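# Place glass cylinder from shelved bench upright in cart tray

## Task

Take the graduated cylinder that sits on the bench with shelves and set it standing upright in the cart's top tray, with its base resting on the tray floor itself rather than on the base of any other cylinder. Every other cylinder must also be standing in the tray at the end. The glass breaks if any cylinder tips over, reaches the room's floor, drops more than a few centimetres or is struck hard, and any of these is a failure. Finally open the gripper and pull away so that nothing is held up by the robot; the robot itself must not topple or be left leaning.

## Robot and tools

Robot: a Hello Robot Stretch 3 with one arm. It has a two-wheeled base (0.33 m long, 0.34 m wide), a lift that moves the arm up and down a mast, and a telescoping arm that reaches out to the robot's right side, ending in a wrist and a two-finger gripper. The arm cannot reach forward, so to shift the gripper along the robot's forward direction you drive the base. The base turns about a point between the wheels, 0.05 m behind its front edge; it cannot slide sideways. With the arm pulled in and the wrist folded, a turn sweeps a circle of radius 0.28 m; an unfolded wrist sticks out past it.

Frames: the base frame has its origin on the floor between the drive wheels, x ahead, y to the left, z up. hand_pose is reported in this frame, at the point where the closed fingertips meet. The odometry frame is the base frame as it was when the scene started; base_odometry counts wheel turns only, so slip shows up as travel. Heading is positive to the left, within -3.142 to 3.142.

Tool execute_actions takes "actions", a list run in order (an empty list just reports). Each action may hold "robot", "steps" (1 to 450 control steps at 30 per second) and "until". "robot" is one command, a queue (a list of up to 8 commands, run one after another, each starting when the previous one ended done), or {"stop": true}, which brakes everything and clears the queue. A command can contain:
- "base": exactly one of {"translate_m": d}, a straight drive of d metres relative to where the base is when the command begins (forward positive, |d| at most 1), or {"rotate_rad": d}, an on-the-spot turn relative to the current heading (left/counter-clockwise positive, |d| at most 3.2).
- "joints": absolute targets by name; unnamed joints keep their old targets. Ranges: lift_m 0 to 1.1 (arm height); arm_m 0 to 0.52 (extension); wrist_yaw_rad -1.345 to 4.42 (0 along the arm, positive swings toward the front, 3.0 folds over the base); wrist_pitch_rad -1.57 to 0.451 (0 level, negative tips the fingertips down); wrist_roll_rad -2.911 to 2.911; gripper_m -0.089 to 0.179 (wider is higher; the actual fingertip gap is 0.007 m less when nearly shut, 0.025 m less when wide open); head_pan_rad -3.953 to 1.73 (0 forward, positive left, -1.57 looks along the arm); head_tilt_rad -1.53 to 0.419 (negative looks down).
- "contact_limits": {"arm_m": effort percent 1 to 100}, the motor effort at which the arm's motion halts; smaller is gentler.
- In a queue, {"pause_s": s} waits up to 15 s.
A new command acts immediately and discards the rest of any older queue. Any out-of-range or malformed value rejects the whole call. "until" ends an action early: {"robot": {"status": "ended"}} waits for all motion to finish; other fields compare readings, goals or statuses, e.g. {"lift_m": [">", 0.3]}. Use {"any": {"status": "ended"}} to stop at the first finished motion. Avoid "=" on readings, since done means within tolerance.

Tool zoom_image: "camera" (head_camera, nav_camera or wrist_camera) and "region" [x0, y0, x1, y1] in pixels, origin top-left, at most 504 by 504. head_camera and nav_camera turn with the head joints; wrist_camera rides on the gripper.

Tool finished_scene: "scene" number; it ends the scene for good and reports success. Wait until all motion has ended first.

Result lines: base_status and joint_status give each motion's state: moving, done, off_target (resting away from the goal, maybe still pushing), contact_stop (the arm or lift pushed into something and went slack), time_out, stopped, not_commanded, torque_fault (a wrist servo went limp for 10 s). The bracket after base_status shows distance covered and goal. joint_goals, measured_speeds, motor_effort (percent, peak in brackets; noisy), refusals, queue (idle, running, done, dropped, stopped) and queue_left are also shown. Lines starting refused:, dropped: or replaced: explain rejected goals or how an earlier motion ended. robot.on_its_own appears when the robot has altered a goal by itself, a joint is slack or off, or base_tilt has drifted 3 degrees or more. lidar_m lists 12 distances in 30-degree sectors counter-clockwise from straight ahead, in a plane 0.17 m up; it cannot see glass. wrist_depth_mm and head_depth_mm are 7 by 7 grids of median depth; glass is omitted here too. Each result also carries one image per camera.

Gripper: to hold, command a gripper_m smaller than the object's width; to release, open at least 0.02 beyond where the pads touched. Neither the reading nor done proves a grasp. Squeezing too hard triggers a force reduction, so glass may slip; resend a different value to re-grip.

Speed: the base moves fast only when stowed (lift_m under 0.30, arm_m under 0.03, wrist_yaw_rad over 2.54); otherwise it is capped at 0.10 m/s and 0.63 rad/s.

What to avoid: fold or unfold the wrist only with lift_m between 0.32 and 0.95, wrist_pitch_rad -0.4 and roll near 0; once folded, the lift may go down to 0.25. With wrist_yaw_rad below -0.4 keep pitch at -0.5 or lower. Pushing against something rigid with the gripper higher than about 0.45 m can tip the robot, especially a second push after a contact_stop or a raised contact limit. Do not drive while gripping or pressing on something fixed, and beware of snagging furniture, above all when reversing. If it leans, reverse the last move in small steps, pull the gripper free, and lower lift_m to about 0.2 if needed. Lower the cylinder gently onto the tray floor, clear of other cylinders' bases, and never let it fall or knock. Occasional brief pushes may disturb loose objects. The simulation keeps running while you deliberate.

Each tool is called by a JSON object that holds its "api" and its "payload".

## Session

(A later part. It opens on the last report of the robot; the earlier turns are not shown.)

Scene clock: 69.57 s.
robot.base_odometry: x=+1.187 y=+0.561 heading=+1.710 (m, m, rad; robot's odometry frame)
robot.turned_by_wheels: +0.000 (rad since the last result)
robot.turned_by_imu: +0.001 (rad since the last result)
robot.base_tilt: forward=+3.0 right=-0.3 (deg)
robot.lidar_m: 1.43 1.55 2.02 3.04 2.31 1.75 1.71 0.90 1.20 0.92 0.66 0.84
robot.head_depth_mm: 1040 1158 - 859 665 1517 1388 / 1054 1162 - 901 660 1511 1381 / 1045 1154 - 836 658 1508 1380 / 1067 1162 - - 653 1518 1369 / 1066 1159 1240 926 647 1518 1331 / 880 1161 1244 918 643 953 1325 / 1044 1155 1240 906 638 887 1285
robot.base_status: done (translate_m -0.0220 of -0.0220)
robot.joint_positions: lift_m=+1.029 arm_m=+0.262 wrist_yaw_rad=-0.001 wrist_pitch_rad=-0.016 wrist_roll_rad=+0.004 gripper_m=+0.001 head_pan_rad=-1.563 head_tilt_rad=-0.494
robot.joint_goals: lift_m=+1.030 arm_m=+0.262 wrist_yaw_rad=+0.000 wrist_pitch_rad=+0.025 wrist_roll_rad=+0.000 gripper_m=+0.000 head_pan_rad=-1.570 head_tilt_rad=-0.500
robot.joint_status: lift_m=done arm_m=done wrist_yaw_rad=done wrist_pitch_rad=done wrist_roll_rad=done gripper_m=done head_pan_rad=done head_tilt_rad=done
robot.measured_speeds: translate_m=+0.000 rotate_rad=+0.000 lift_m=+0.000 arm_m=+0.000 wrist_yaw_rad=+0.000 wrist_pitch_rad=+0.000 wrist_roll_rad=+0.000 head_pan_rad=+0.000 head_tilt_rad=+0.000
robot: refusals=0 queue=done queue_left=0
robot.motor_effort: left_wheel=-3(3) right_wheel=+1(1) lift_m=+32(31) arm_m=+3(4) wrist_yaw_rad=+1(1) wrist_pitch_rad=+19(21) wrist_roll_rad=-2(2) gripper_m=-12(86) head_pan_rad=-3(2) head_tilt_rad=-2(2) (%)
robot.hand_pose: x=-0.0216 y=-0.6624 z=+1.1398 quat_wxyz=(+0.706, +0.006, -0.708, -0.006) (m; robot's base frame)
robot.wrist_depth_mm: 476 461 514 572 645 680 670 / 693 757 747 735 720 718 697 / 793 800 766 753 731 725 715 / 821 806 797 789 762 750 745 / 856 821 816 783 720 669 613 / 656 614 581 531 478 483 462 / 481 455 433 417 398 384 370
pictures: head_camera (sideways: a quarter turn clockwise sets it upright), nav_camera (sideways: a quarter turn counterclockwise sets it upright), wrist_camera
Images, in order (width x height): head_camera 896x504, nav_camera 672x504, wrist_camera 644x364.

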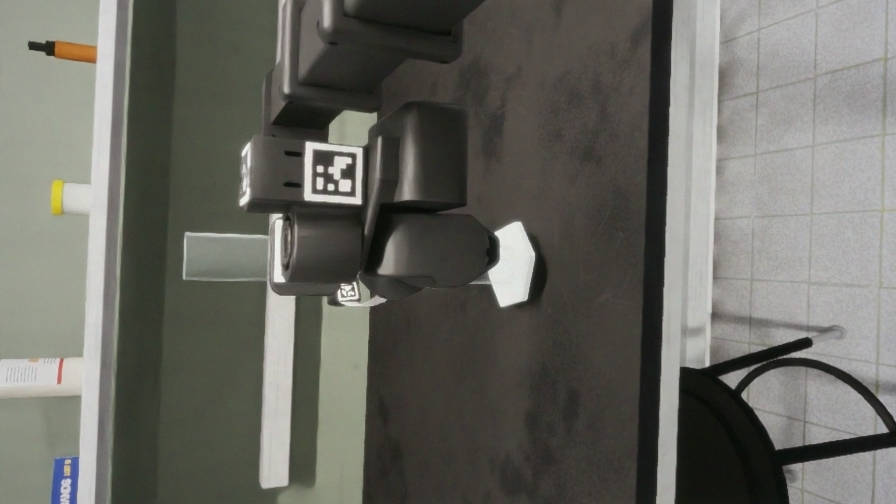

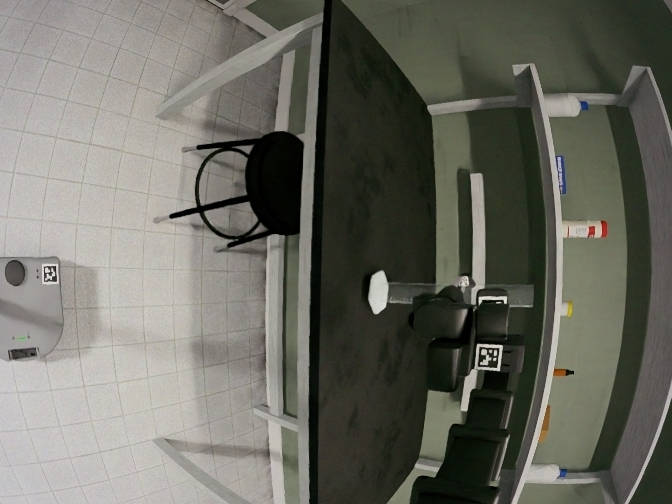

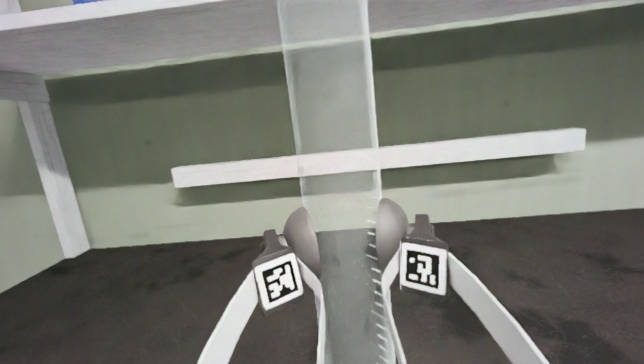

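{"api": "execute_actions", "payload": {"actions": [{"robot":[{"joints":{"gripper_m":-0.02,"lift_m":1.05,"arm_m":0.0,"head_pan_rad":-0.7,"head_tilt_rad":-0.5,"wrist_pitch_rad":0.04}},{"base":{"rotate_rad":1.39}},{"base":{"translate_m":1.0}},{"base":{"translate_m":0.7}}],"steps":450,"until":{"robot":{"status":"ended"}}},{"steps":450,"until":{"robot":{"status":"ended"}}}]}}

Scene clock: 99.83 s.
robot.base_odometry: x=-0.512 y=+0.632 heading=+3.100 (m, m, rad; robot's odometry frame)
robot.turned_by_wheels: +1.390 (rad since the last result)
robot.turned_by_imu: +1.367 (rad since the last result)
robot.base_tilt: forward=+2.7 right=-0.4 (deg)
robot.lidar_m: 1.36 1.37 1.78 1.95 1.96 2.41 2.58 2.01 1.34 0.79 0.81 1.54
robot.head_depth_mm: 1073 1136 1207 1276 1093 1153 1182 / 1144 1212 1298 1355 1139 1187 1279 / 1230 1304 1403 1505 1144 1227 1306 / 1320 1413 1526 1644 1805 1687 1334 / 1426 1544 1663 1834 1985 1684 1369 / 1548 1694 1854 2048 2118 1672 1359 / 1709 1872 2004 2195 2161 1661 1344
robot.base_status: done (translate_m +0.7000 of +0.7000)
robot.joint_positions: lift_m=+1.049 arm_m=+0.000 wrist_yaw_rad=-0.001 wrist_pitch_rad=-0.007 wrist_roll_rad=+0.003 gripper_m=-0.019 head_pan_rad=-0.707 head_tilt_rad=-0.494
robot.joint_goals: lift_m=+1.050 arm_m=+0.000 wrist_yaw_rad=+0.000 wrist_pitch_rad=+0.040 wrist_roll_rad=+0.000 gripper_m=-0.020 head_pan_rad=-0.700 head_tilt_rad=-0.500
robot.joint_status: lift_m=done arm_m=done wrist_yaw_rad=done wrist_pitch_rad=done wrist_roll_rad=done gripper_m=done head_pan_rad=done head_tilt_rad=done
robot.measured_speeds: translate_m=+0.000 rotate_rad=+0.000 lift_m=+0.000 arm_m=+0.000 wrist_yaw_rad=+0.000 wrist_pitch_rad=+0.000 wrist_roll_rad=+0.000 head_pan_rad=+0.000 head_tilt_rad=+0.000
robot: refusals=0 queue=done queue_left=0
robot.motor_effort: left_wheel=-3(10) right_wheel=+1(4) lift_m=+31(34) arm_m=-4(4) wrist_yaw_rad=+0(1) wrist_pitch_rad=+22(25) wrist_roll_rad=-2(2) gripper_m=-19(86) head_pan_rad=+3(36) head_tilt_rad=-3(4) (%)
robot.hand_pose: x=-0.0216 y=-0.4014 z=+1.1622 quat_wxyz=(+0.706, +0.003, -0.708, -0.003) (m; robot's base frame)
robot.wrist_depth_mm: 815 843 892 898 950 970 - / 851 869 898 934 965 - - / 865 902 927 983 - - - / 889 919 958 - - - - / 932 930 - - - - - / 963 - - - - - - / 956 878 880 - - - -
pictures: head_camera (sideways: a quarter turn clockwise sets it upright), nav_camera (sideways: a quarter turn counterclockwise sets it upright), wrist_camera
Images, in order (width x height): head_camera 896x504, nav_camera 672x504, wrist_camera 644x364.

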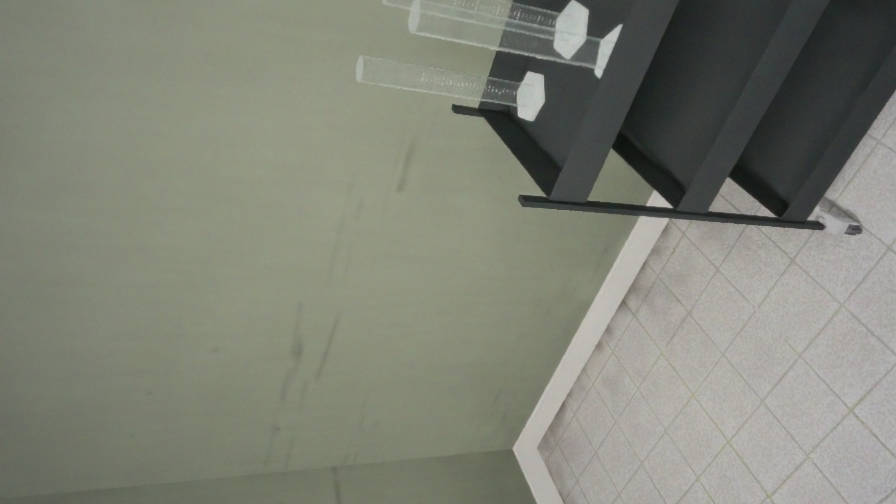

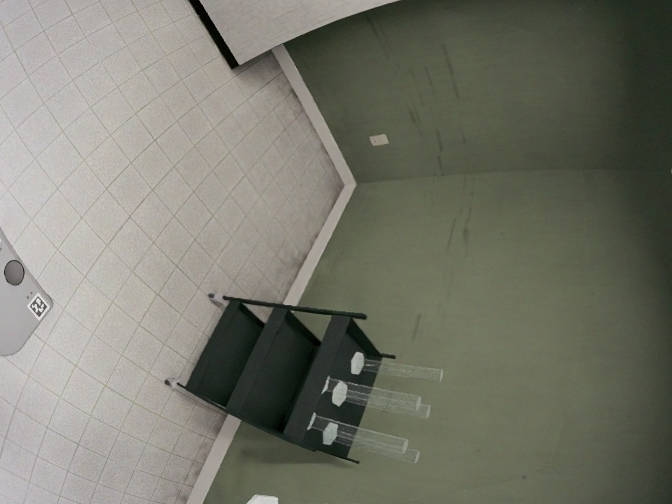

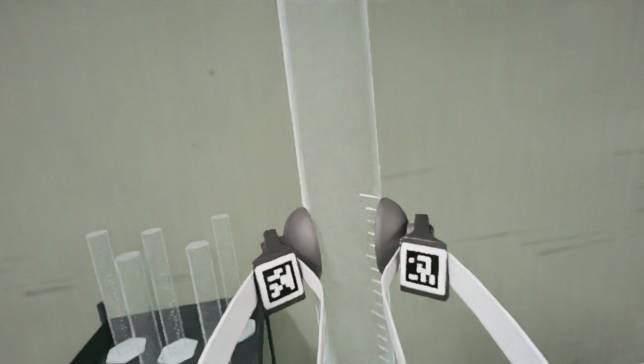

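{"api": "execute_actions", "payload": {"actions": [{"robot":[{"base":{"translate_m":0.44},"joints":{"head_pan_rad":-1.57,"head_tilt_rad":-0.75,"lift_m":1.09}},{"base":{"rotate_rad":0.2}}],"steps":450,"until":{"robot":{"status":"ended"}}}]}}

Scene clock: 110.37 s.
robot.base_odometry: x=-0.951 y=+0.651 heading=-2.983 (m, m, rad; robot's odometry frame)
robot.turned_by_wheels: +0.200 (rad since the last result)
robot.turned_by_imu: +0.197 (rad since the last result)
robot.base_tilt: forward=+2.8 right=-0.3 (deg)
robot.lidar_m: 0.92 0.97 1.53 2.07 2.12 2.83 2.67 1.57 0.75 0.72 1.23 1.42
robot.head_depth_mm: - - - - 1579 1415 1215 / - - - - - 1339 1208 / - - - - - 1335 1198 / - - - - 1378 1335 1201 / 978 1112 1249 1378 1563 1346 1189 / 976 1102 1255 1453 1609 1382 1183 / 980 1101 1256 1456 1599 1369 1176
robot.base_status: done (rotate_rad +0.1999 of +0.2000)
robot.joint_positions: lift_m=+1.089 arm_m=+0.000 wrist_yaw_rad=+0.000 wrist_pitch_rad=-0.007 wrist_roll_rad=+0.003 gripper_m=-0.019 head_pan_rad=-1.563 head_tilt_rad=-0.741
robot.joint_goals: lift_m=+1.090 arm_m=+0.000 wrist_yaw_rad=+0.000 wrist_pitch_rad=+0.040 wrist_roll_rad=+0.000 gripper_m=-0.020 head_pan_rad=-1.570 head_tilt_rad=-0.750
robot.joint_status: lift_m=done arm_m=done wrist_yaw_rad=done wrist_pitch_rad=done wrist_roll_rad=done gripper_m=done head_pan_rad=done head_tilt_rad=done
robot.measured_speeds: translate_m=+0.000 rotate_rad=+0.000 lift_m=+0.000 arm_m=+0.000 wrist_yaw_rad=+0.000 wrist_pitch_rad=+0.000 wrist_roll_rad=+0.000 head_pan_rad=+0.000 head_tilt_rad=+0.000
robot: refusals=0 queue=done queue_left=0
robot.motor_effort: left_wheel=-3(8) right_wheel=+2(5) lift_m=+31(36) arm_m=-4(4) wrist_yaw_rad=+0(1) wrist_pitch_rad=+22(22) wrist_roll_rad=-2(2) gripper_m=-19(19) head_pan_rad=-3(36) head_tilt_rad=-4(20) (%)
robot.hand_pose: x=-0.0216 y=-0.4014 z=+1.2022 quat_wxyz=(+0.706, +0.003, -0.708, -0.003) (m; robot's base frame)
robot.wrist_depth_mm: 882 889 858 846 816 802 788 / 929 897 878 861 838 836 819 / 959 927 913 876 865 845 857 / - 967 952 941 898 905 870 / - - - 929 937 889 885 / - - - - 950 925 931 / - - - - 846 816 941
pictures: head_camera (sideways: a quarter turn clockwise sets it upright), nav_camera (sideways: a quarter turn counterclockwise sets it upright), wrist_camera
Images, in order (width x height): head_camera 896x504, nav_camera 672x504, wrist_camera 644x364.

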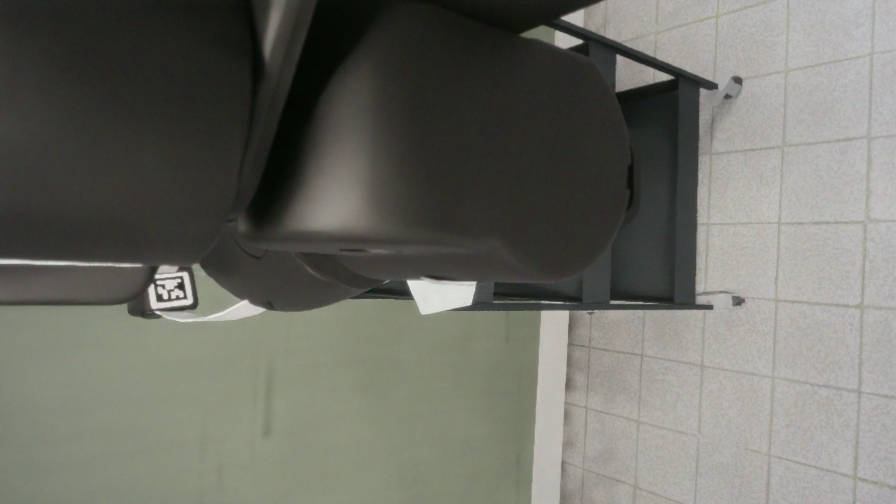

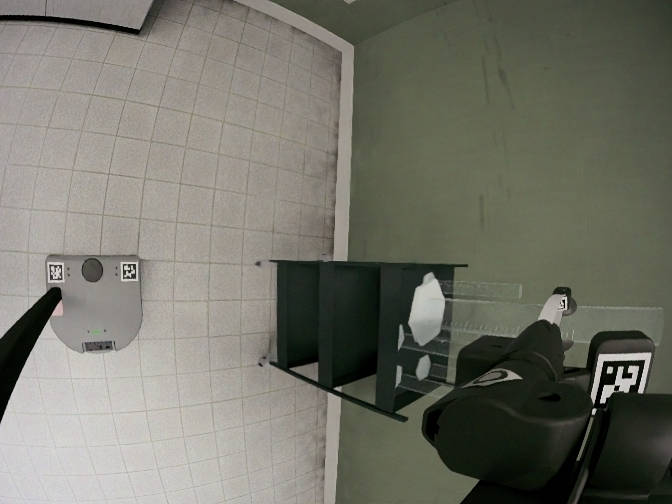

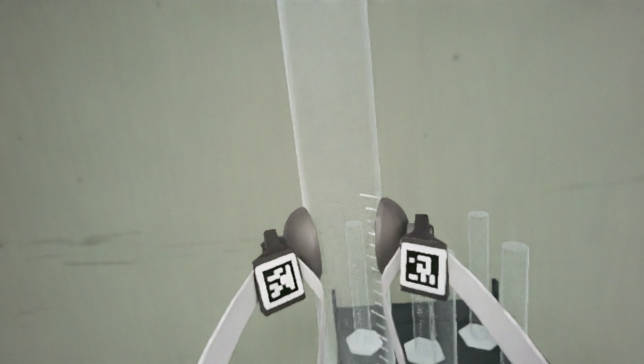

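Lower to view the tray.

{"api": "execute_actions", "payload": {"actions": [{"robot":[{"joints":{"lift_m":0.8}}],"steps":450,"until":{"robot":{"status":"ended"}}}]}}

Scene clock: 115.57 s.
robot.base_odometry: x=-0.951 y=+0.651 heading=-2.983 (m, m, rad; robot's odometry frame)
robot.turned_by_wheels: +0.000 (rad since the last result)
robot.turned_by_imu: +0.001 (rad since the last result)
robot.base_tilt: forward=+2.8 right=-0.4 (deg)
robot.lidar_m: 0.92 0.97 1.53 2.08 2.12 2.83 2.66 1.57 0.75 0.72 1.23 1.41
robot.head_depth_mm: 973 1089 1218 1036 1577 1417 - / 972 1087 1196 1065 1208 1335 - / 975 1089 1198 1059 1202 1338 - / 976 1093 1186 1047 1242 - - / 981 1093 1225 1387 1589 1348 1188 / 978 1103 1248 1447 1603 1374 1182 / 980 1105 1254 1449 1598 1366 1173
robot.base_status: done (rotate_rad +0.1999 of +0.2000)
robot.joint_positions: lift_m=+0.800 arm_m=+0.000 wrist_yaw_rad=+0.000 wrist_pitch_rad=-0.007 wrist_roll_rad=+0.003 gripper_m=-0.019 head_pan_rad=-1.563 head_tilt_rad=-0.741
robot.joint_goals: lift_m=+0.800 arm_m=+0.000 wrist_yaw_rad=+0.000 wrist_pitch_rad=+0.040 wrist_roll_rad=+0.000 gripper_m=-0.020 head_pan_rad=-1.570 head_tilt_rad=-0.750
robot.joint_status: lift_m=done arm_m=done wrist_yaw_rad=done wrist_pitch_rad=done wrist_roll_rad=done gripper_m=done head_pan_rad=done head_tilt_rad=done
robot.measured_speeds: translate_m=+0.000 rotate_rad=+0.000 lift_m=+0.000 arm_m=+0.000 wrist_yaw_rad=+0.000 wrist_pitch_rad=+0.000 wrist_roll_rad=+0.000 head_pan_rad=+0.000 head_tilt_rad=+0.000
robot: refusals=0 queue=done queue_left=0
robot.motor_effort: left_wheel=-3(3) right_wheel=+2(2) lift_m=+12(31) arm_m=-4(3) wrist_yaw_rad=+0(1) wrist_pitch_rad=+22(22) wrist_roll_rad=-2(2) gripper_m=-20(19) head_pan_rad=-3(2) head_tilt_rad=-4(5) (%)
robot.hand_pose: x=-0.0216 y=-0.4014 z=+0.9134 quat_wxyz=(+0.706, +0.003, -0.708, -0.003) (m; robot's base frame)
robot.wrist_depth_mm: 867 872 834 835 814 813 776 / 922 894 877 872 861 833 812 / 981 912 923 886 878 851 843 / - 939 957 916 905 898 860 / - - - 852 819 693 885 / - - - 535 523 509 911 / - - - - 800 766 964
pictures: head_camera (sideways: a quarter turn clockwise sets it upright), nav_camera (sideways: a quarter turn counterclockwise sets it upright), wrist_camera
Images, in order (width x height): head_camera 896x504, nav_camera 672x504, wrist_camera 644x364.

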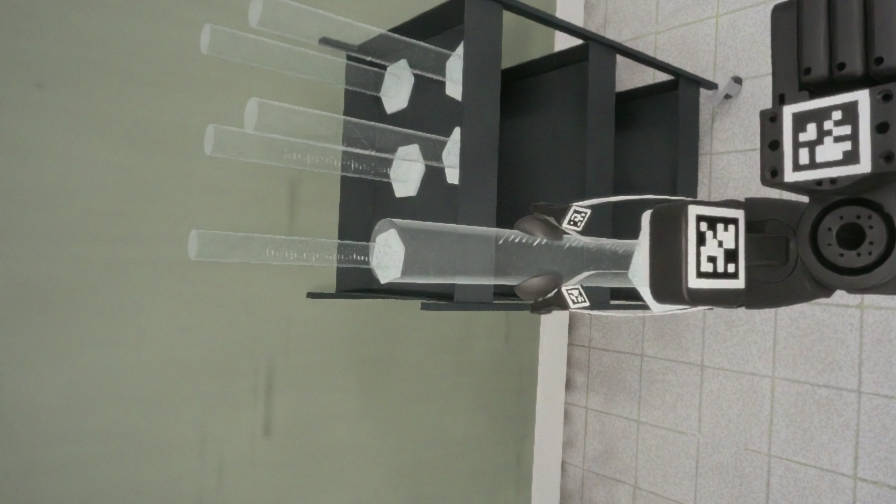

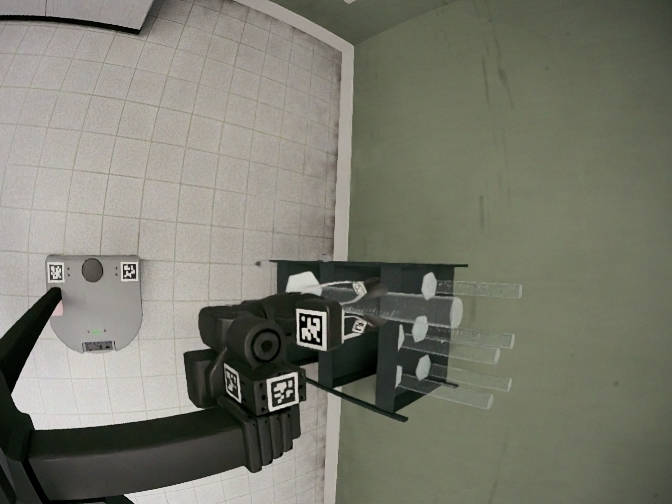

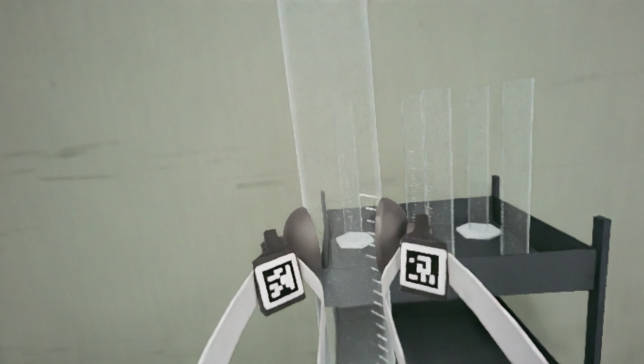

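{"api": "execute_actions", "payload": {"actions": [{"robot":[{"base":{"translate_m":-0.03},"joints":{"lift_m":0.93,"arm_m":0.2}},{"joints":{"arm_m":0.27}}],"steps":450,"until":{"robot":{"status":"ended"}}}]}}

Scene clock: 124.37 s.
robot.base_odometry: x=-0.922 y=+0.655 heading=-2.983 (m, m, rad; robot's odometry frame)
robot.turned_by_wheels: +0.000 (rad since the last result)
robot.turned_by_imu: +0.001 (rad since the last result)
robot.base_tilt: forward=+2.7 right=-0.4 (deg)
robot.lidar_m: 0.95 1.00 1.55 2.07 2.12 2.80 2.63 1.57 0.75 0.72 1.23 1.45
robot.head_depth_mm: 969 1087 1192 - - 1388 1216 / 972 1090 - 1064 1193 1329 1211 / 973 1072 - 1007 1197 1338 1204 / 977 1076 - 1005 1230 1333 1190 / 976 1096 1222 1298 1373 1324 1186 / 974 1100 1250 1449 1591 1376 1176 / 979 1104 1251 1450 1600 1372 1174
robot.base_status: done (translate_m -0.0300 of -0.0300)
robot.joint_positions: lift_m=+0.929 arm_m=+0.270 wrist_yaw_rad=+0.000 wrist_pitch_rad=-0.006 wrist_roll_rad=+0.003 gripper_m=-0.019 head_pan_rad=-1.563 head_tilt_rad=-0.741
robot.joint_goals: lift_m=+0.930 arm_m=+0.270 wrist_yaw_rad=+0.000 wrist_pitch_rad=+0.040 wrist_roll_rad=+0.000 gripper_m=-0.020 head_pan_rad=-1.570 head_tilt_rad=-0.750
robot.joint_status: lift_m=done arm_m=done wrist_yaw_rad=done wrist_pitch_rad=done wrist_roll_rad=done gripper_m=done head_pan_rad=done head_tilt_rad=done
robot.measured_speeds: translate_m=+0.000 rotate_rad=+0.000 lift_m=+0.000 arm_m=+0.000 wrist_yaw_rad=+0.000 wrist_pitch_rad=+0.000 wrist_roll_rad=+0.000 head_pan_rad=+0.000 head_tilt_rad=+0.000
robot: refusals=0 queue=done queue_left=0
robot.motor_effort: left_wheel=-3(10) right_wheel=+1(3) lift_m=+31(32) arm_m=+3(4) wrist_yaw_rad=+0(1) wrist_pitch_rad=+22(22) wrist_roll_rad=-2(2) gripper_m=-19(19) head_pan_rad=-3(3) head_tilt_rad=-4(4) (%)
robot.hand_pose: x=-0.0215 y=-0.6707 z=+1.0425 quat_wxyz=(+0.706, +0.002, -0.708, -0.003) (m; robot's base frame)
robot.wrist_depth_mm: 628 619 602 602 583 564 566 / 657 650 626 613 596 592 585 / 677 659 653 631 620 618 593 / 698 679 663 657 646 624 618 / 722 705 694 671 662 654 636 / 764 747 728 704 689 669 657 / 787 766 753 660 587 584 668
pictures: head_camera (sideways: a quarter turn clockwise sets it upright), nav_camera (sideways: a quarter turn counterclockwise sets it upright), wrist_camera
Images, in order (width x height): head_camera 896x504, nav_camera 672x504, wrist_camera 644x364.

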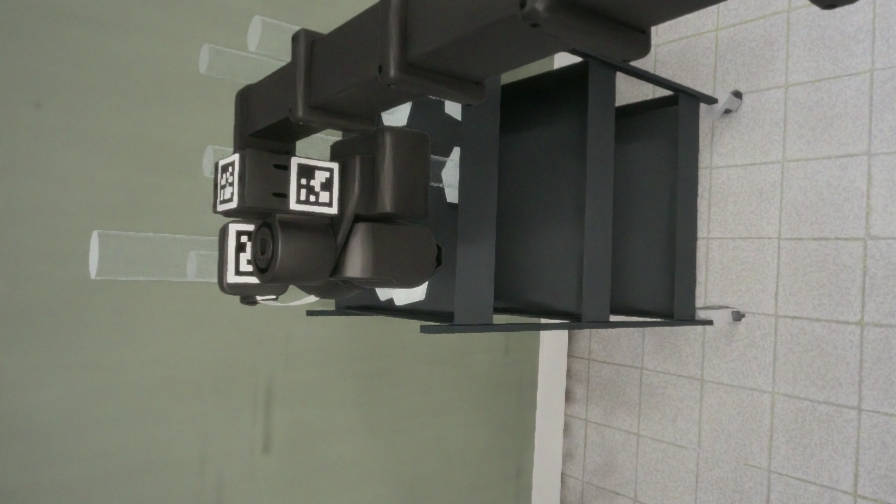

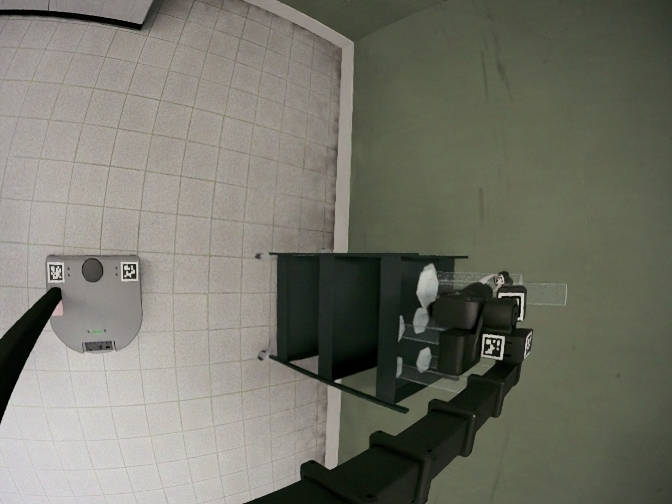

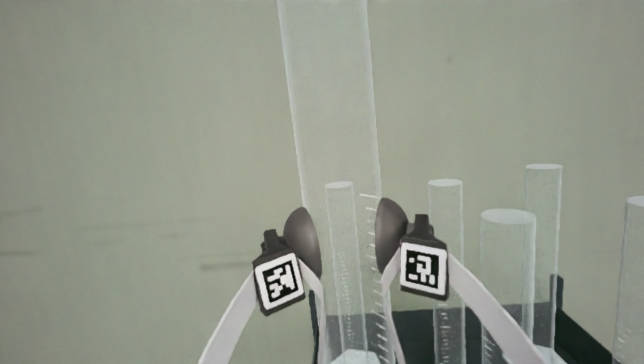

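{"api": "execute_actions", "payload": {"actions": [{"robot":[{"joints":{"arm_m":0.40}},{"joints":{"lift_m":0.83}}],"steps":450,"until":{"robot":{"status":"ended"}}}]}}

{"api": "zoom_image", "payload": {"camera": "head_camera", "region": [250, 100, 550, 360]}}

Scene clock: 131.40 s.
robot.base_odometry: x=-0.922 y=+0.655 heading=-2.983 (m, m, rad; robot's odometry frame)
robot.turned_by_wheels: +0.000 (rad since the last result)
robot.turned_by_imu: +0.001 (rad since the last result)
robot.base_tilt: forward=+2.8 right=-0.3 (deg)
robot.lidar_m: 0.95 1.01 1.54 2.07 2.12 2.81 2.64 1.57 0.75 0.72 1.23 1.45
robot.head_depth_mm: 968 1088 1211 1056 1624 - - / 972 1091 1192 1110 - 1339 1202 / 971 1093 1177 1010 1195 1341 1204 / 975 1096 - 962 1226 1333 1193 / 977 1093 1226 1294 1374 1328 1192 / 977 1099 1254 1447 1602 1374 1181 / 978 1099 1250 1456 1601 1363 1173
robot.base_status: done (translate_m -0.0300 of -0.0300)
robot.joint_positions: lift_m=+0.830 arm_m=+0.400 wrist_yaw_rad=+0.000 wrist_pitch_rad=-0.006 wrist_roll_rad=+0.003 gripper_m=-0.019 head_pan_rad=-1.563 head_tilt_rad=-0.741
robot.joint_goals: lift_m=+0.830 arm_m=+0.400 wrist_yaw_rad=+0.000 wrist_pitch_rad=+0.040 wrist_roll_rad=+0.000 gripper_m=-0.020 head_pan_rad=-1.570 head_tilt_rad=-0.750
robot.joint_status: lift_m=done arm_m=done wrist_yaw_rad=done wrist_pitch_rad=done wrist_roll_rad=done gripper_m=done head_pan_rad=done head_tilt_rad=done
robot.measured_speeds: translate_m=+0.000 rotate_rad=+0.000 lift_m=+0.000 arm_m=+0.000 wrist_yaw_rad=+0.000 wrist_pitch_rad=+0.000 wrist_roll_rad=+0.000 head_pan_rad=+0.000 head_tilt_rad=+0.000
robot: refusals=0 queue=done queue_left=0
robot.motor_effort: left_wheel=-3(3) right_wheel=+2(1) lift_m=+13(31) arm_m=+3(4) wrist_yaw_rad=+1(1) wrist_pitch_rad=+22(22) wrist_roll_rad=-2(2) gripper_m=-19(19) head_pan_rad=-3(3) head_tilt_rad=-4(4) (%)
robot.hand_pose: x=-0.0215 y=-0.8007 z=+0.9436 quat_wxyz=(+0.706, +0.002, -0.708, -0.003) (m; robot's base frame)
robot.wrist_depth_mm: 510 496 488 478 466 457 448 / 522 516 507 494 483 475 468 / 540 534 519 508 497 489 480 / 563 553 537 531 511 501 499 / 584 565 555 546 530 520 515 / 604 593 580 565 548 542 434 / 635 621 604 459 454 438 430
pictures: head_camera (sideways: a quarter turn clockwise sets it upright), nav_camera (sideways: a quarter turn counterclockwise sets it upright), wrist_camera
Images, in order (width x height): head_camera 896x504, nav_camera 672x504, wrist_camera 644x364.

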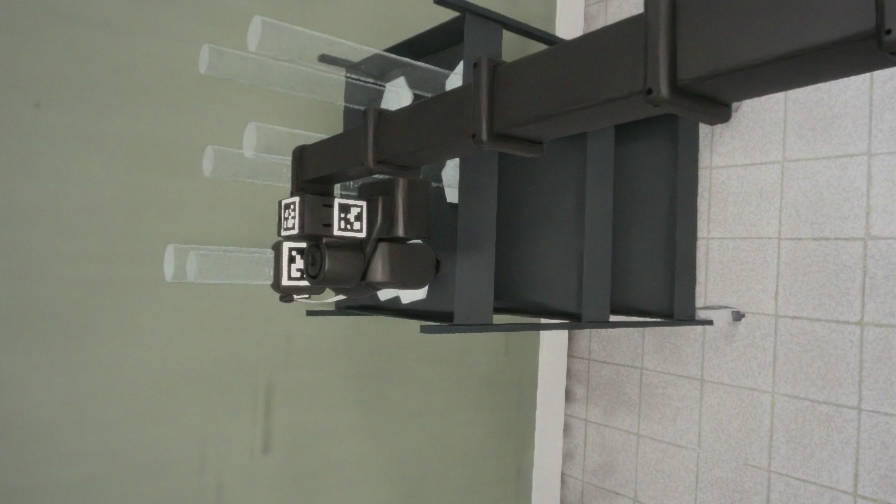

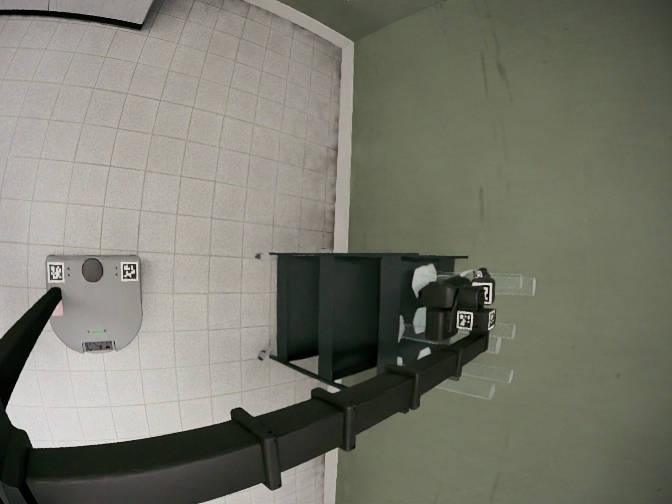

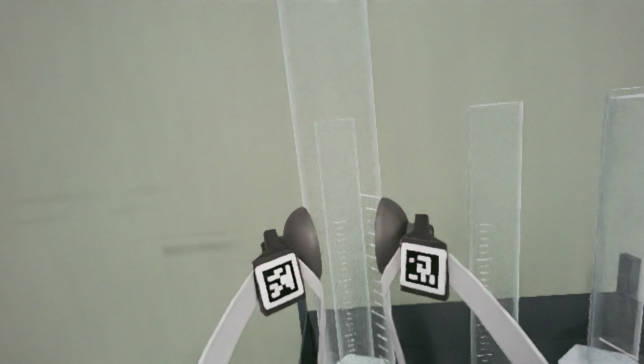

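Region (250, 100, 550, 360) of head_camera's 896x504 image, scaled by 1.680, with more detail than that image has; it fills the top 437 rows of this view, and the rest is white.

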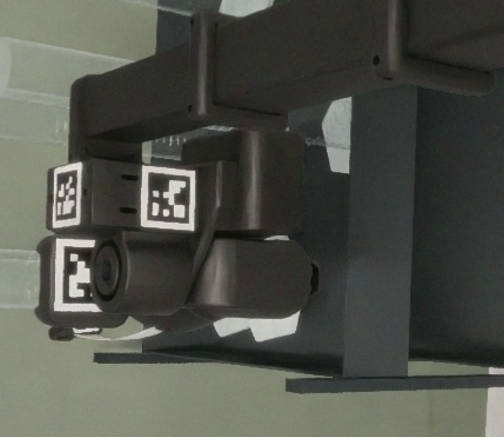

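{"api": "execute_actions", "payload": {"actions": [{"robot":[{"base":{"translate_m":-0.012}},{"joints":{"lift_m":0.78}},{"joints":{"lift_m":0.77}}],"steps":450,"until":{"robot":{"status":"ended"}}}]}}

Scene clock: 139.33 s.
robot.base_odometry: x=-0.910 y=+0.657 heading=-2.983 (m, m, rad; robot's odometry frame)
robot.turned_by_wheels: +0.000 (rad since the last result)
robot.turned_by_imu: +0.001 (rad since the last result)
robot.base_tilt: forward=+2.7 right=-0.1 (deg)
robot.lidar_m: 0.96 1.02 1.56 2.06 2.12 2.80 2.62 1.57 0.75 0.72 1.23 1.46
robot.head_depth_mm: 970 1086 1212 1090 1611 1460 - / 973 1087 1190 1067 - - 1185 / 972 1093 1216 - 1196 1341 1198 / 974 1091 1209 1296 1228 1327 1192 / 976 1095 1224 1019 1375 1324 1188 / 980 1096 1248 1445 1601 1372 1180 / 982 1098 1249 1459 1597 1359 1176
robot.base_status: done (translate_m -0.0120 of -0.0120)
robot.joint_positions: lift_m=+0.770 arm_m=+0.400 wrist_yaw_rad=+0.000 wrist_pitch_rad=-0.006 wrist_roll_rad=+0.003 gripper_m=-0.019 head_pan_rad=-1.563 head_tilt_rad=-0.741
robot.joint_goals: lift_m=+0.770 arm_m=+0.400 wrist_yaw_rad=+0.000 wrist_pitch_rad=+0.040 wrist_roll_rad=+0.000 gripper_m=-0.020 head_pan_rad=-1.570 head_tilt_rad=-0.750
robot.joint_status: lift_m=done arm_m=done wrist_yaw_rad=done wrist_pitch_rad=done wrist_roll_rad=done gripper_m=done head_pan_rad=done head_tilt_rad=done
robot.measured_speeds: translate_m=+0.000 rotate_rad=+0.000 lift_m=+0.000 arm_m=+0.000 wrist_yaw_rad=+0.000 wrist_pitch_rad=+0.000 wrist_roll_rad=+0.000 head_pan_rad=+0.000 head_tilt_rad=+0.000
robot: refusals=0 queue=done queue_left=0
robot.motor_effort: left_wheel=-3(7) right_wheel=+1(4) lift_m=+12(15) arm_m=+3(3) wrist_yaw_rad=+0(0) wrist_pitch_rad=+22(22) wrist_roll_rad=-2(2) gripper_m=-19(19) head_pan_rad=-3(3) head_tilt_rad=-4(4) (%)
robot.hand_pose: x=-0.0215 y=-0.8007 z=+0.8836 quat_wxyz=(+0.706, +0.002, -0.708, -0.003) (m; robot's base frame)
robot.wrist_depth_mm: 500 497 484 476 465 462 446 / 518 512 499 492 484 476 459 / 540 531 517 506 497 481 478 / 559 547 536 529 519 498 497 / 586 568 559 541 530 520 502 / 613 588 588 448 443 430 425 / 627 615 607 394 392 375 359
pictures: head_camera (sideways: a quarter turn clockwise sets it upright), nav_camera (sideways: a quarter turn counterclockwise sets it upright), wrist_camera
Images, in order (width x height): head_camera 896x504, nav_camera 672x504, wrist_camera 644x364.

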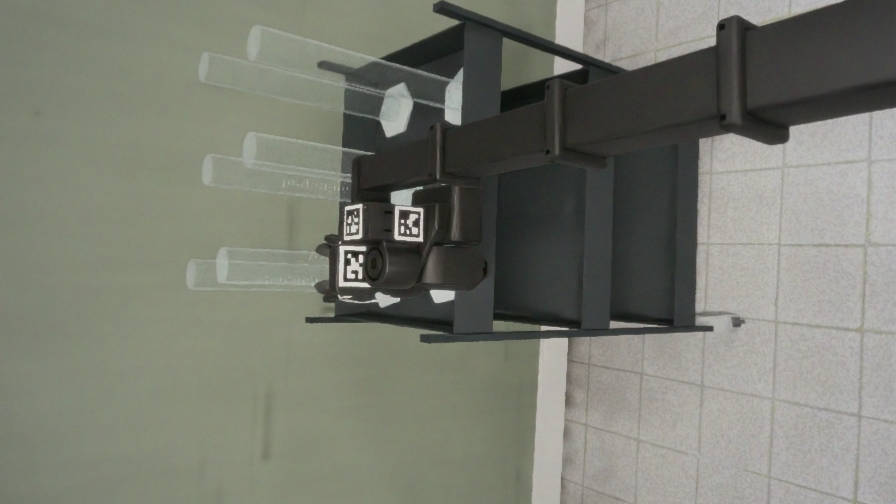

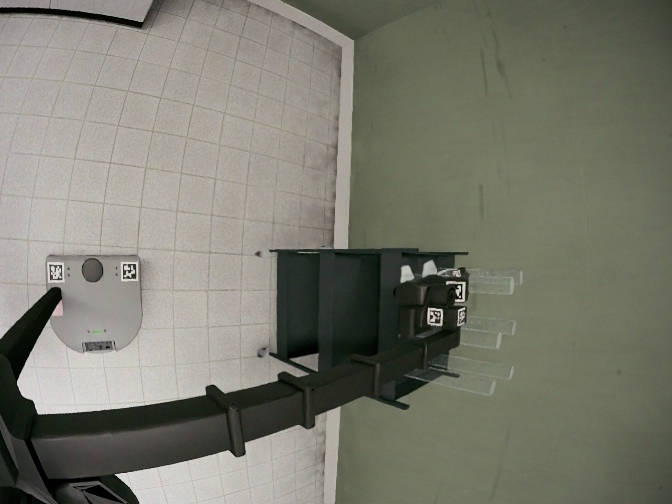

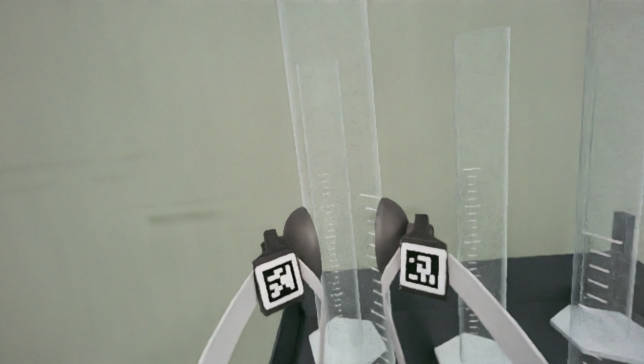

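{"api": "execute_actions", "payload": {"actions": [{"robot":[{"joints":{"lift_m":0.762}},{"joints":{"lift_m":0.755}},{"joints":{"lift_m":0.748}},{"joints":{"lift_m":0.741}}],"steps":150,"until":{"robot":{"wrist_pitch_rad":[">",0.004]}}},{"robot":{"stop":true},"steps":8}]}}

Scene clock: 144.30 s.
robot.base_odometry: x=-0.910 y=+0.657 heading=-2.983 (m, m, rad; robot's odometry frame)
robot.turned_by_wheels: +0.000 (rad since the last result)
robot.turned_by_imu: +0.001 (rad since the last result)
robot.base_tilt: forward=+2.8 right=-0.3 (deg)
robot.lidar_m: 0.96 1.02 1.56 2.07 2.12 2.79 2.61 1.57 0.75 0.72 1.23 1.46
robot.head_depth_mm: 967 1084 1215 1090 1613 1451 1244 / 970 1085 1195 1065 1205 - - / 977 1095 1198 - 1197 1336 1200 / 973 1091 1200 - 1223 1331 1194 / 975 1093 1222 1016 1372 1328 1189 / 979 1097 1248 1444 1603 1378 1181 / 980 1103 1244 1452 1605 1363 1173
robot.base_status: done (translate_m -0.0120 of -0.0120)
robot.joint_positions: lift_m=+0.748 arm_m=+0.400 wrist_yaw_rad=+0.000 wrist_pitch_rad=+0.007 wrist_roll_rad=+0.003 gripper_m=-0.019 head_pan_rad=-1.563 head_tilt_rad=-0.741
robot.joint_goals: lift_m=+0.747 arm_m=+0.400 wrist_yaw_rad=+0.000 wrist_pitch_rad=+0.040 wrist_roll_rad=+0.000 gripper_m=-0.020 head_pan_rad=-1.570 head_tilt_rad=-0.750
robot.joint_status: lift_m=moving arm_m=done wrist_yaw_rad=done wrist_pitch_rad=done wrist_roll_rad=done gripper_m=done head_pan_rad=done head_tilt_rad=done
robot.measured_speeds: translate_m=+0.000 rotate_rad=+0.000 lift_m=+0.000 arm_m=+0.000 wrist_yaw_rad=+0.000 wrist_pitch_rad=+0.000 wrist_roll_rad=+0.000 head_pan_rad=+0.000 head_tilt_rad=+0.000
robot: refusals=0 queue=stopped queue_left=0
robot.motor_effort: left_wheel=-3(3) right_wheel=+1(1) lift_m=+10(15) arm_m=+3(3) wrist_yaw_rad=+0(0) wrist_pitch_rad=+16(22) wrist_roll_rad=-2(2) gripper_m=-19(19) head_pan_rad=-3(2) head_tilt_rad=-4(4) (%)
robot.hand_pose: x=-0.0215 y=-0.8010 z=+0.8641 quat_wxyz=(+0.706, -0.002, -0.708, +0.002) (m; robot's base frame)
robot.wrist_depth_mm: 503 494 487 477 470 462 451 / 524 511 504 495 481 477 461 / 544 533 521 519 497 491 477 / 562 551 539 528 514 503 493 / 589 569 553 541 525 514 414 / 607 586 574 441 440 422 412 / 628 621 597 373 365 352 335
pictures: head_camera (sideways: a quarter turn clockwise sets it upright), nav_camera (sideways: a quarter turn counterclockwise sets it upright), wrist_camera
Images, in order (width x height): head_camera 896x504, nav_camera 672x504, wrist_camera 644x364.

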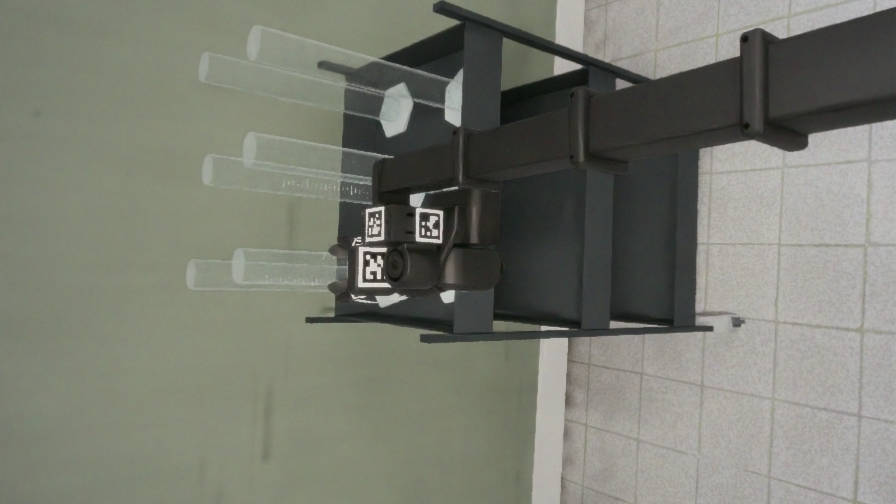

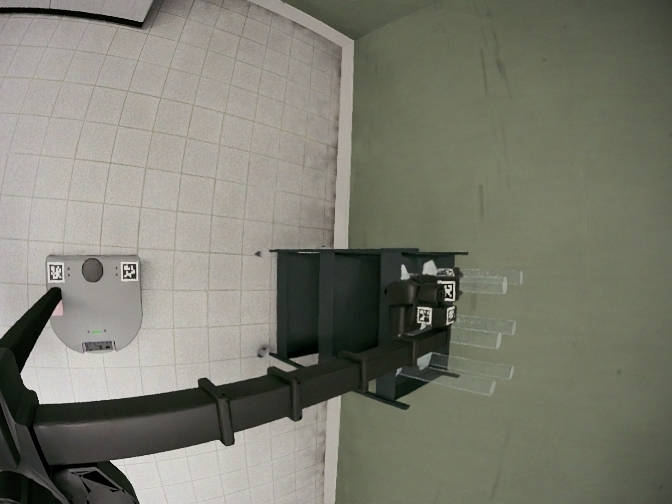

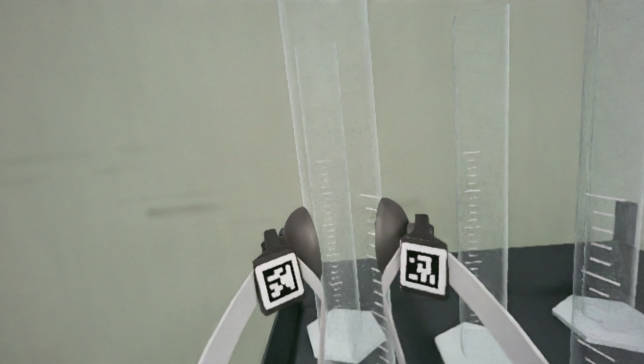

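{"api": "execute_actions", "payload": {"actions": [{"robot":[{"joints":{"gripper_m":0.095}},{"joints":{"arm_m":0.05}}],"steps":450,"until":{"robot":{"status":"ended"}}}]}}

Scene clock: 150.80 s.
robot.base_odometry: x=-0.910 y=+0.657 heading=-2.983 (m, m, rad; robot's odometry frame)
robot.turned_by_wheels: +0.000 (rad since the last result)
robot.turned_by_imu: +0.001 (rad since the last result)
robot.base_tilt: forward=+2.8 right=-0.4 (deg)
robot.lidar_m: 0.97 1.02 1.56 2.07 2.12 2.79 2.62 1.57 0.75 0.72 1.23 1.46
robot.head_depth_mm: 970 1088 1217 1091 1604 1417 1253 / 973 1088 1195 1070 1203 1346 - / 973 1087 1194 1055 1197 1356 - / 975 1095 1180 1044 1217 - - / 976 1096 1226 1032 1472 1327 1189 / 975 1095 1252 1453 1606 1378 1188 / 978 1099 1256 1449 1590 1363 1171
robot.base_status: done (translate_m -0.0120 of -0.0120)
robot.joint_positions: lift_m=+0.748 arm_m=+0.050 wrist_yaw_rad=+0.000 wrist_pitch_rad=+0.016 wrist_roll_rad=+0.003 gripper_m=+0.095 head_pan_rad=-1.563 head_tilt_rad=-0.741
robot.joint_goals: lift_m=+0.747 arm_m=+0.050 wrist_yaw_rad=+0.000 wrist_pitch_rad=+0.040 wrist_roll_rad=+0.000 gripper_m=+0.095 head_pan_rad=-1.570 head_tilt_rad=-0.750
robot.joint_status: lift_m=stopped arm_m=done wrist_yaw_rad=done wrist_pitch_rad=done wrist_roll_rad=done gripper_m=done head_pan_rad=done head_tilt_rad=done
robot.measured_speeds: translate_m=+0.000 rotate_rad=+0.000 lift_m=+0.000 arm_m=+0.000 wrist_yaw_rad=+0.000 wrist_pitch_rad=+0.000 wrist_roll_rad=+0.000 head_pan_rad=+0.000 head_tilt_rad=+0.000
robot: refusals=0 queue=done queue_left=0
robot.motor_effort: left_wheel=-2(3) right_wheel=+1(1) lift_m=+11(11) arm_m=-4(4) wrist_yaw_rad=+0(1) wrist_pitch_rad=+11(16) wrist_roll_rad=-2(2) gripper_m=+1(77) head_pan_rad=-3(3) head_tilt_rad=-4(4) (%)
robot.hand_pose: x=-0.0215 y=-0.4519 z=+0.8663 quat_wxyz=(+0.706, -0.005, -0.708, +0.005) (m; robot's base frame)
robot.wrist_depth_mm: 848 822 819 787 786 759 746 / 865 840 835 820 797 790 758 / 892 893 858 844 822 829 804 / 938 891 872 874 864 833 823 / 941 969 911 722 689 585 471 / - 970 926 464 453 789 445 / - - - 824 753 717 891
pictures: head_camera (sideways: a quarter turn clockwise sets it upright), nav_camera (sideways: a quarter turn counterclockwise sets it upright), wrist_camera
Images, in order (width x height): head_camera 896x504, nav_camera 672x504, wrist_camera 644x364.

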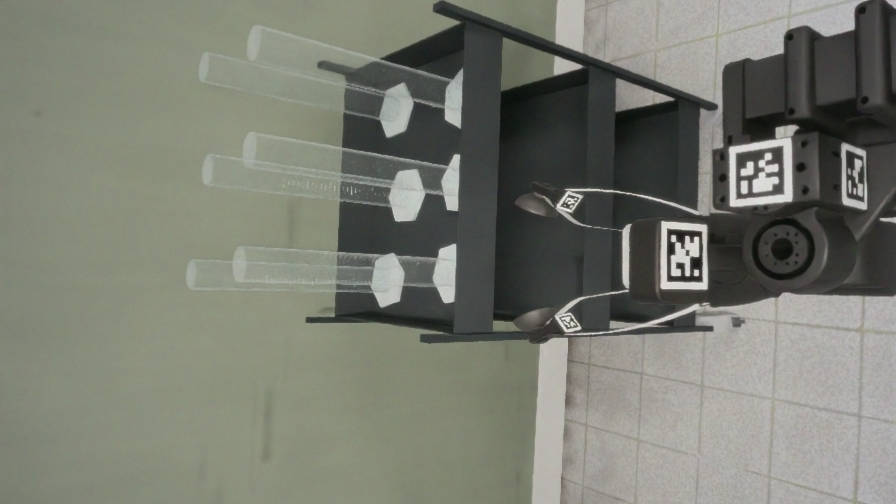

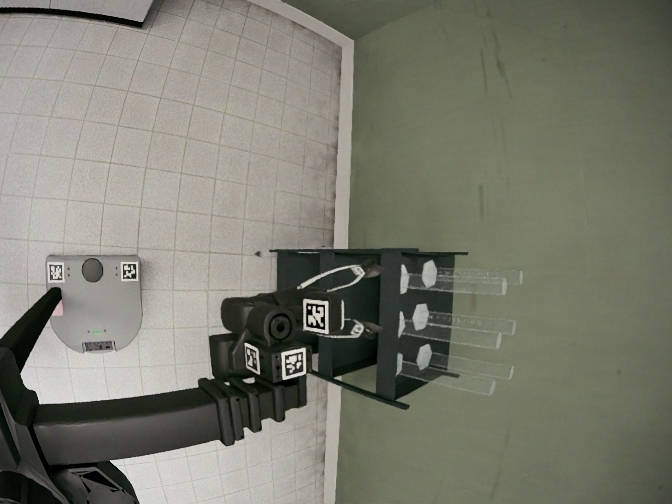

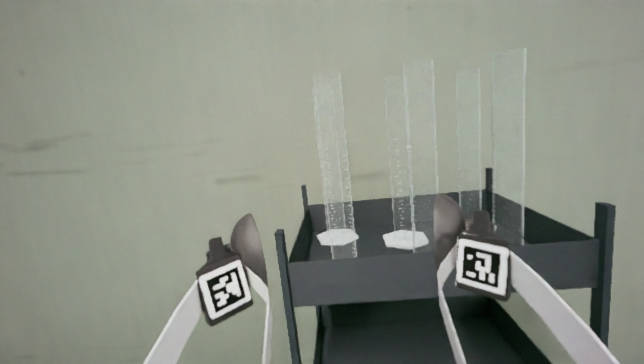

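{"api": "finished_scene", "payload": {"scene": 1}}

The scene is finished: the task was done.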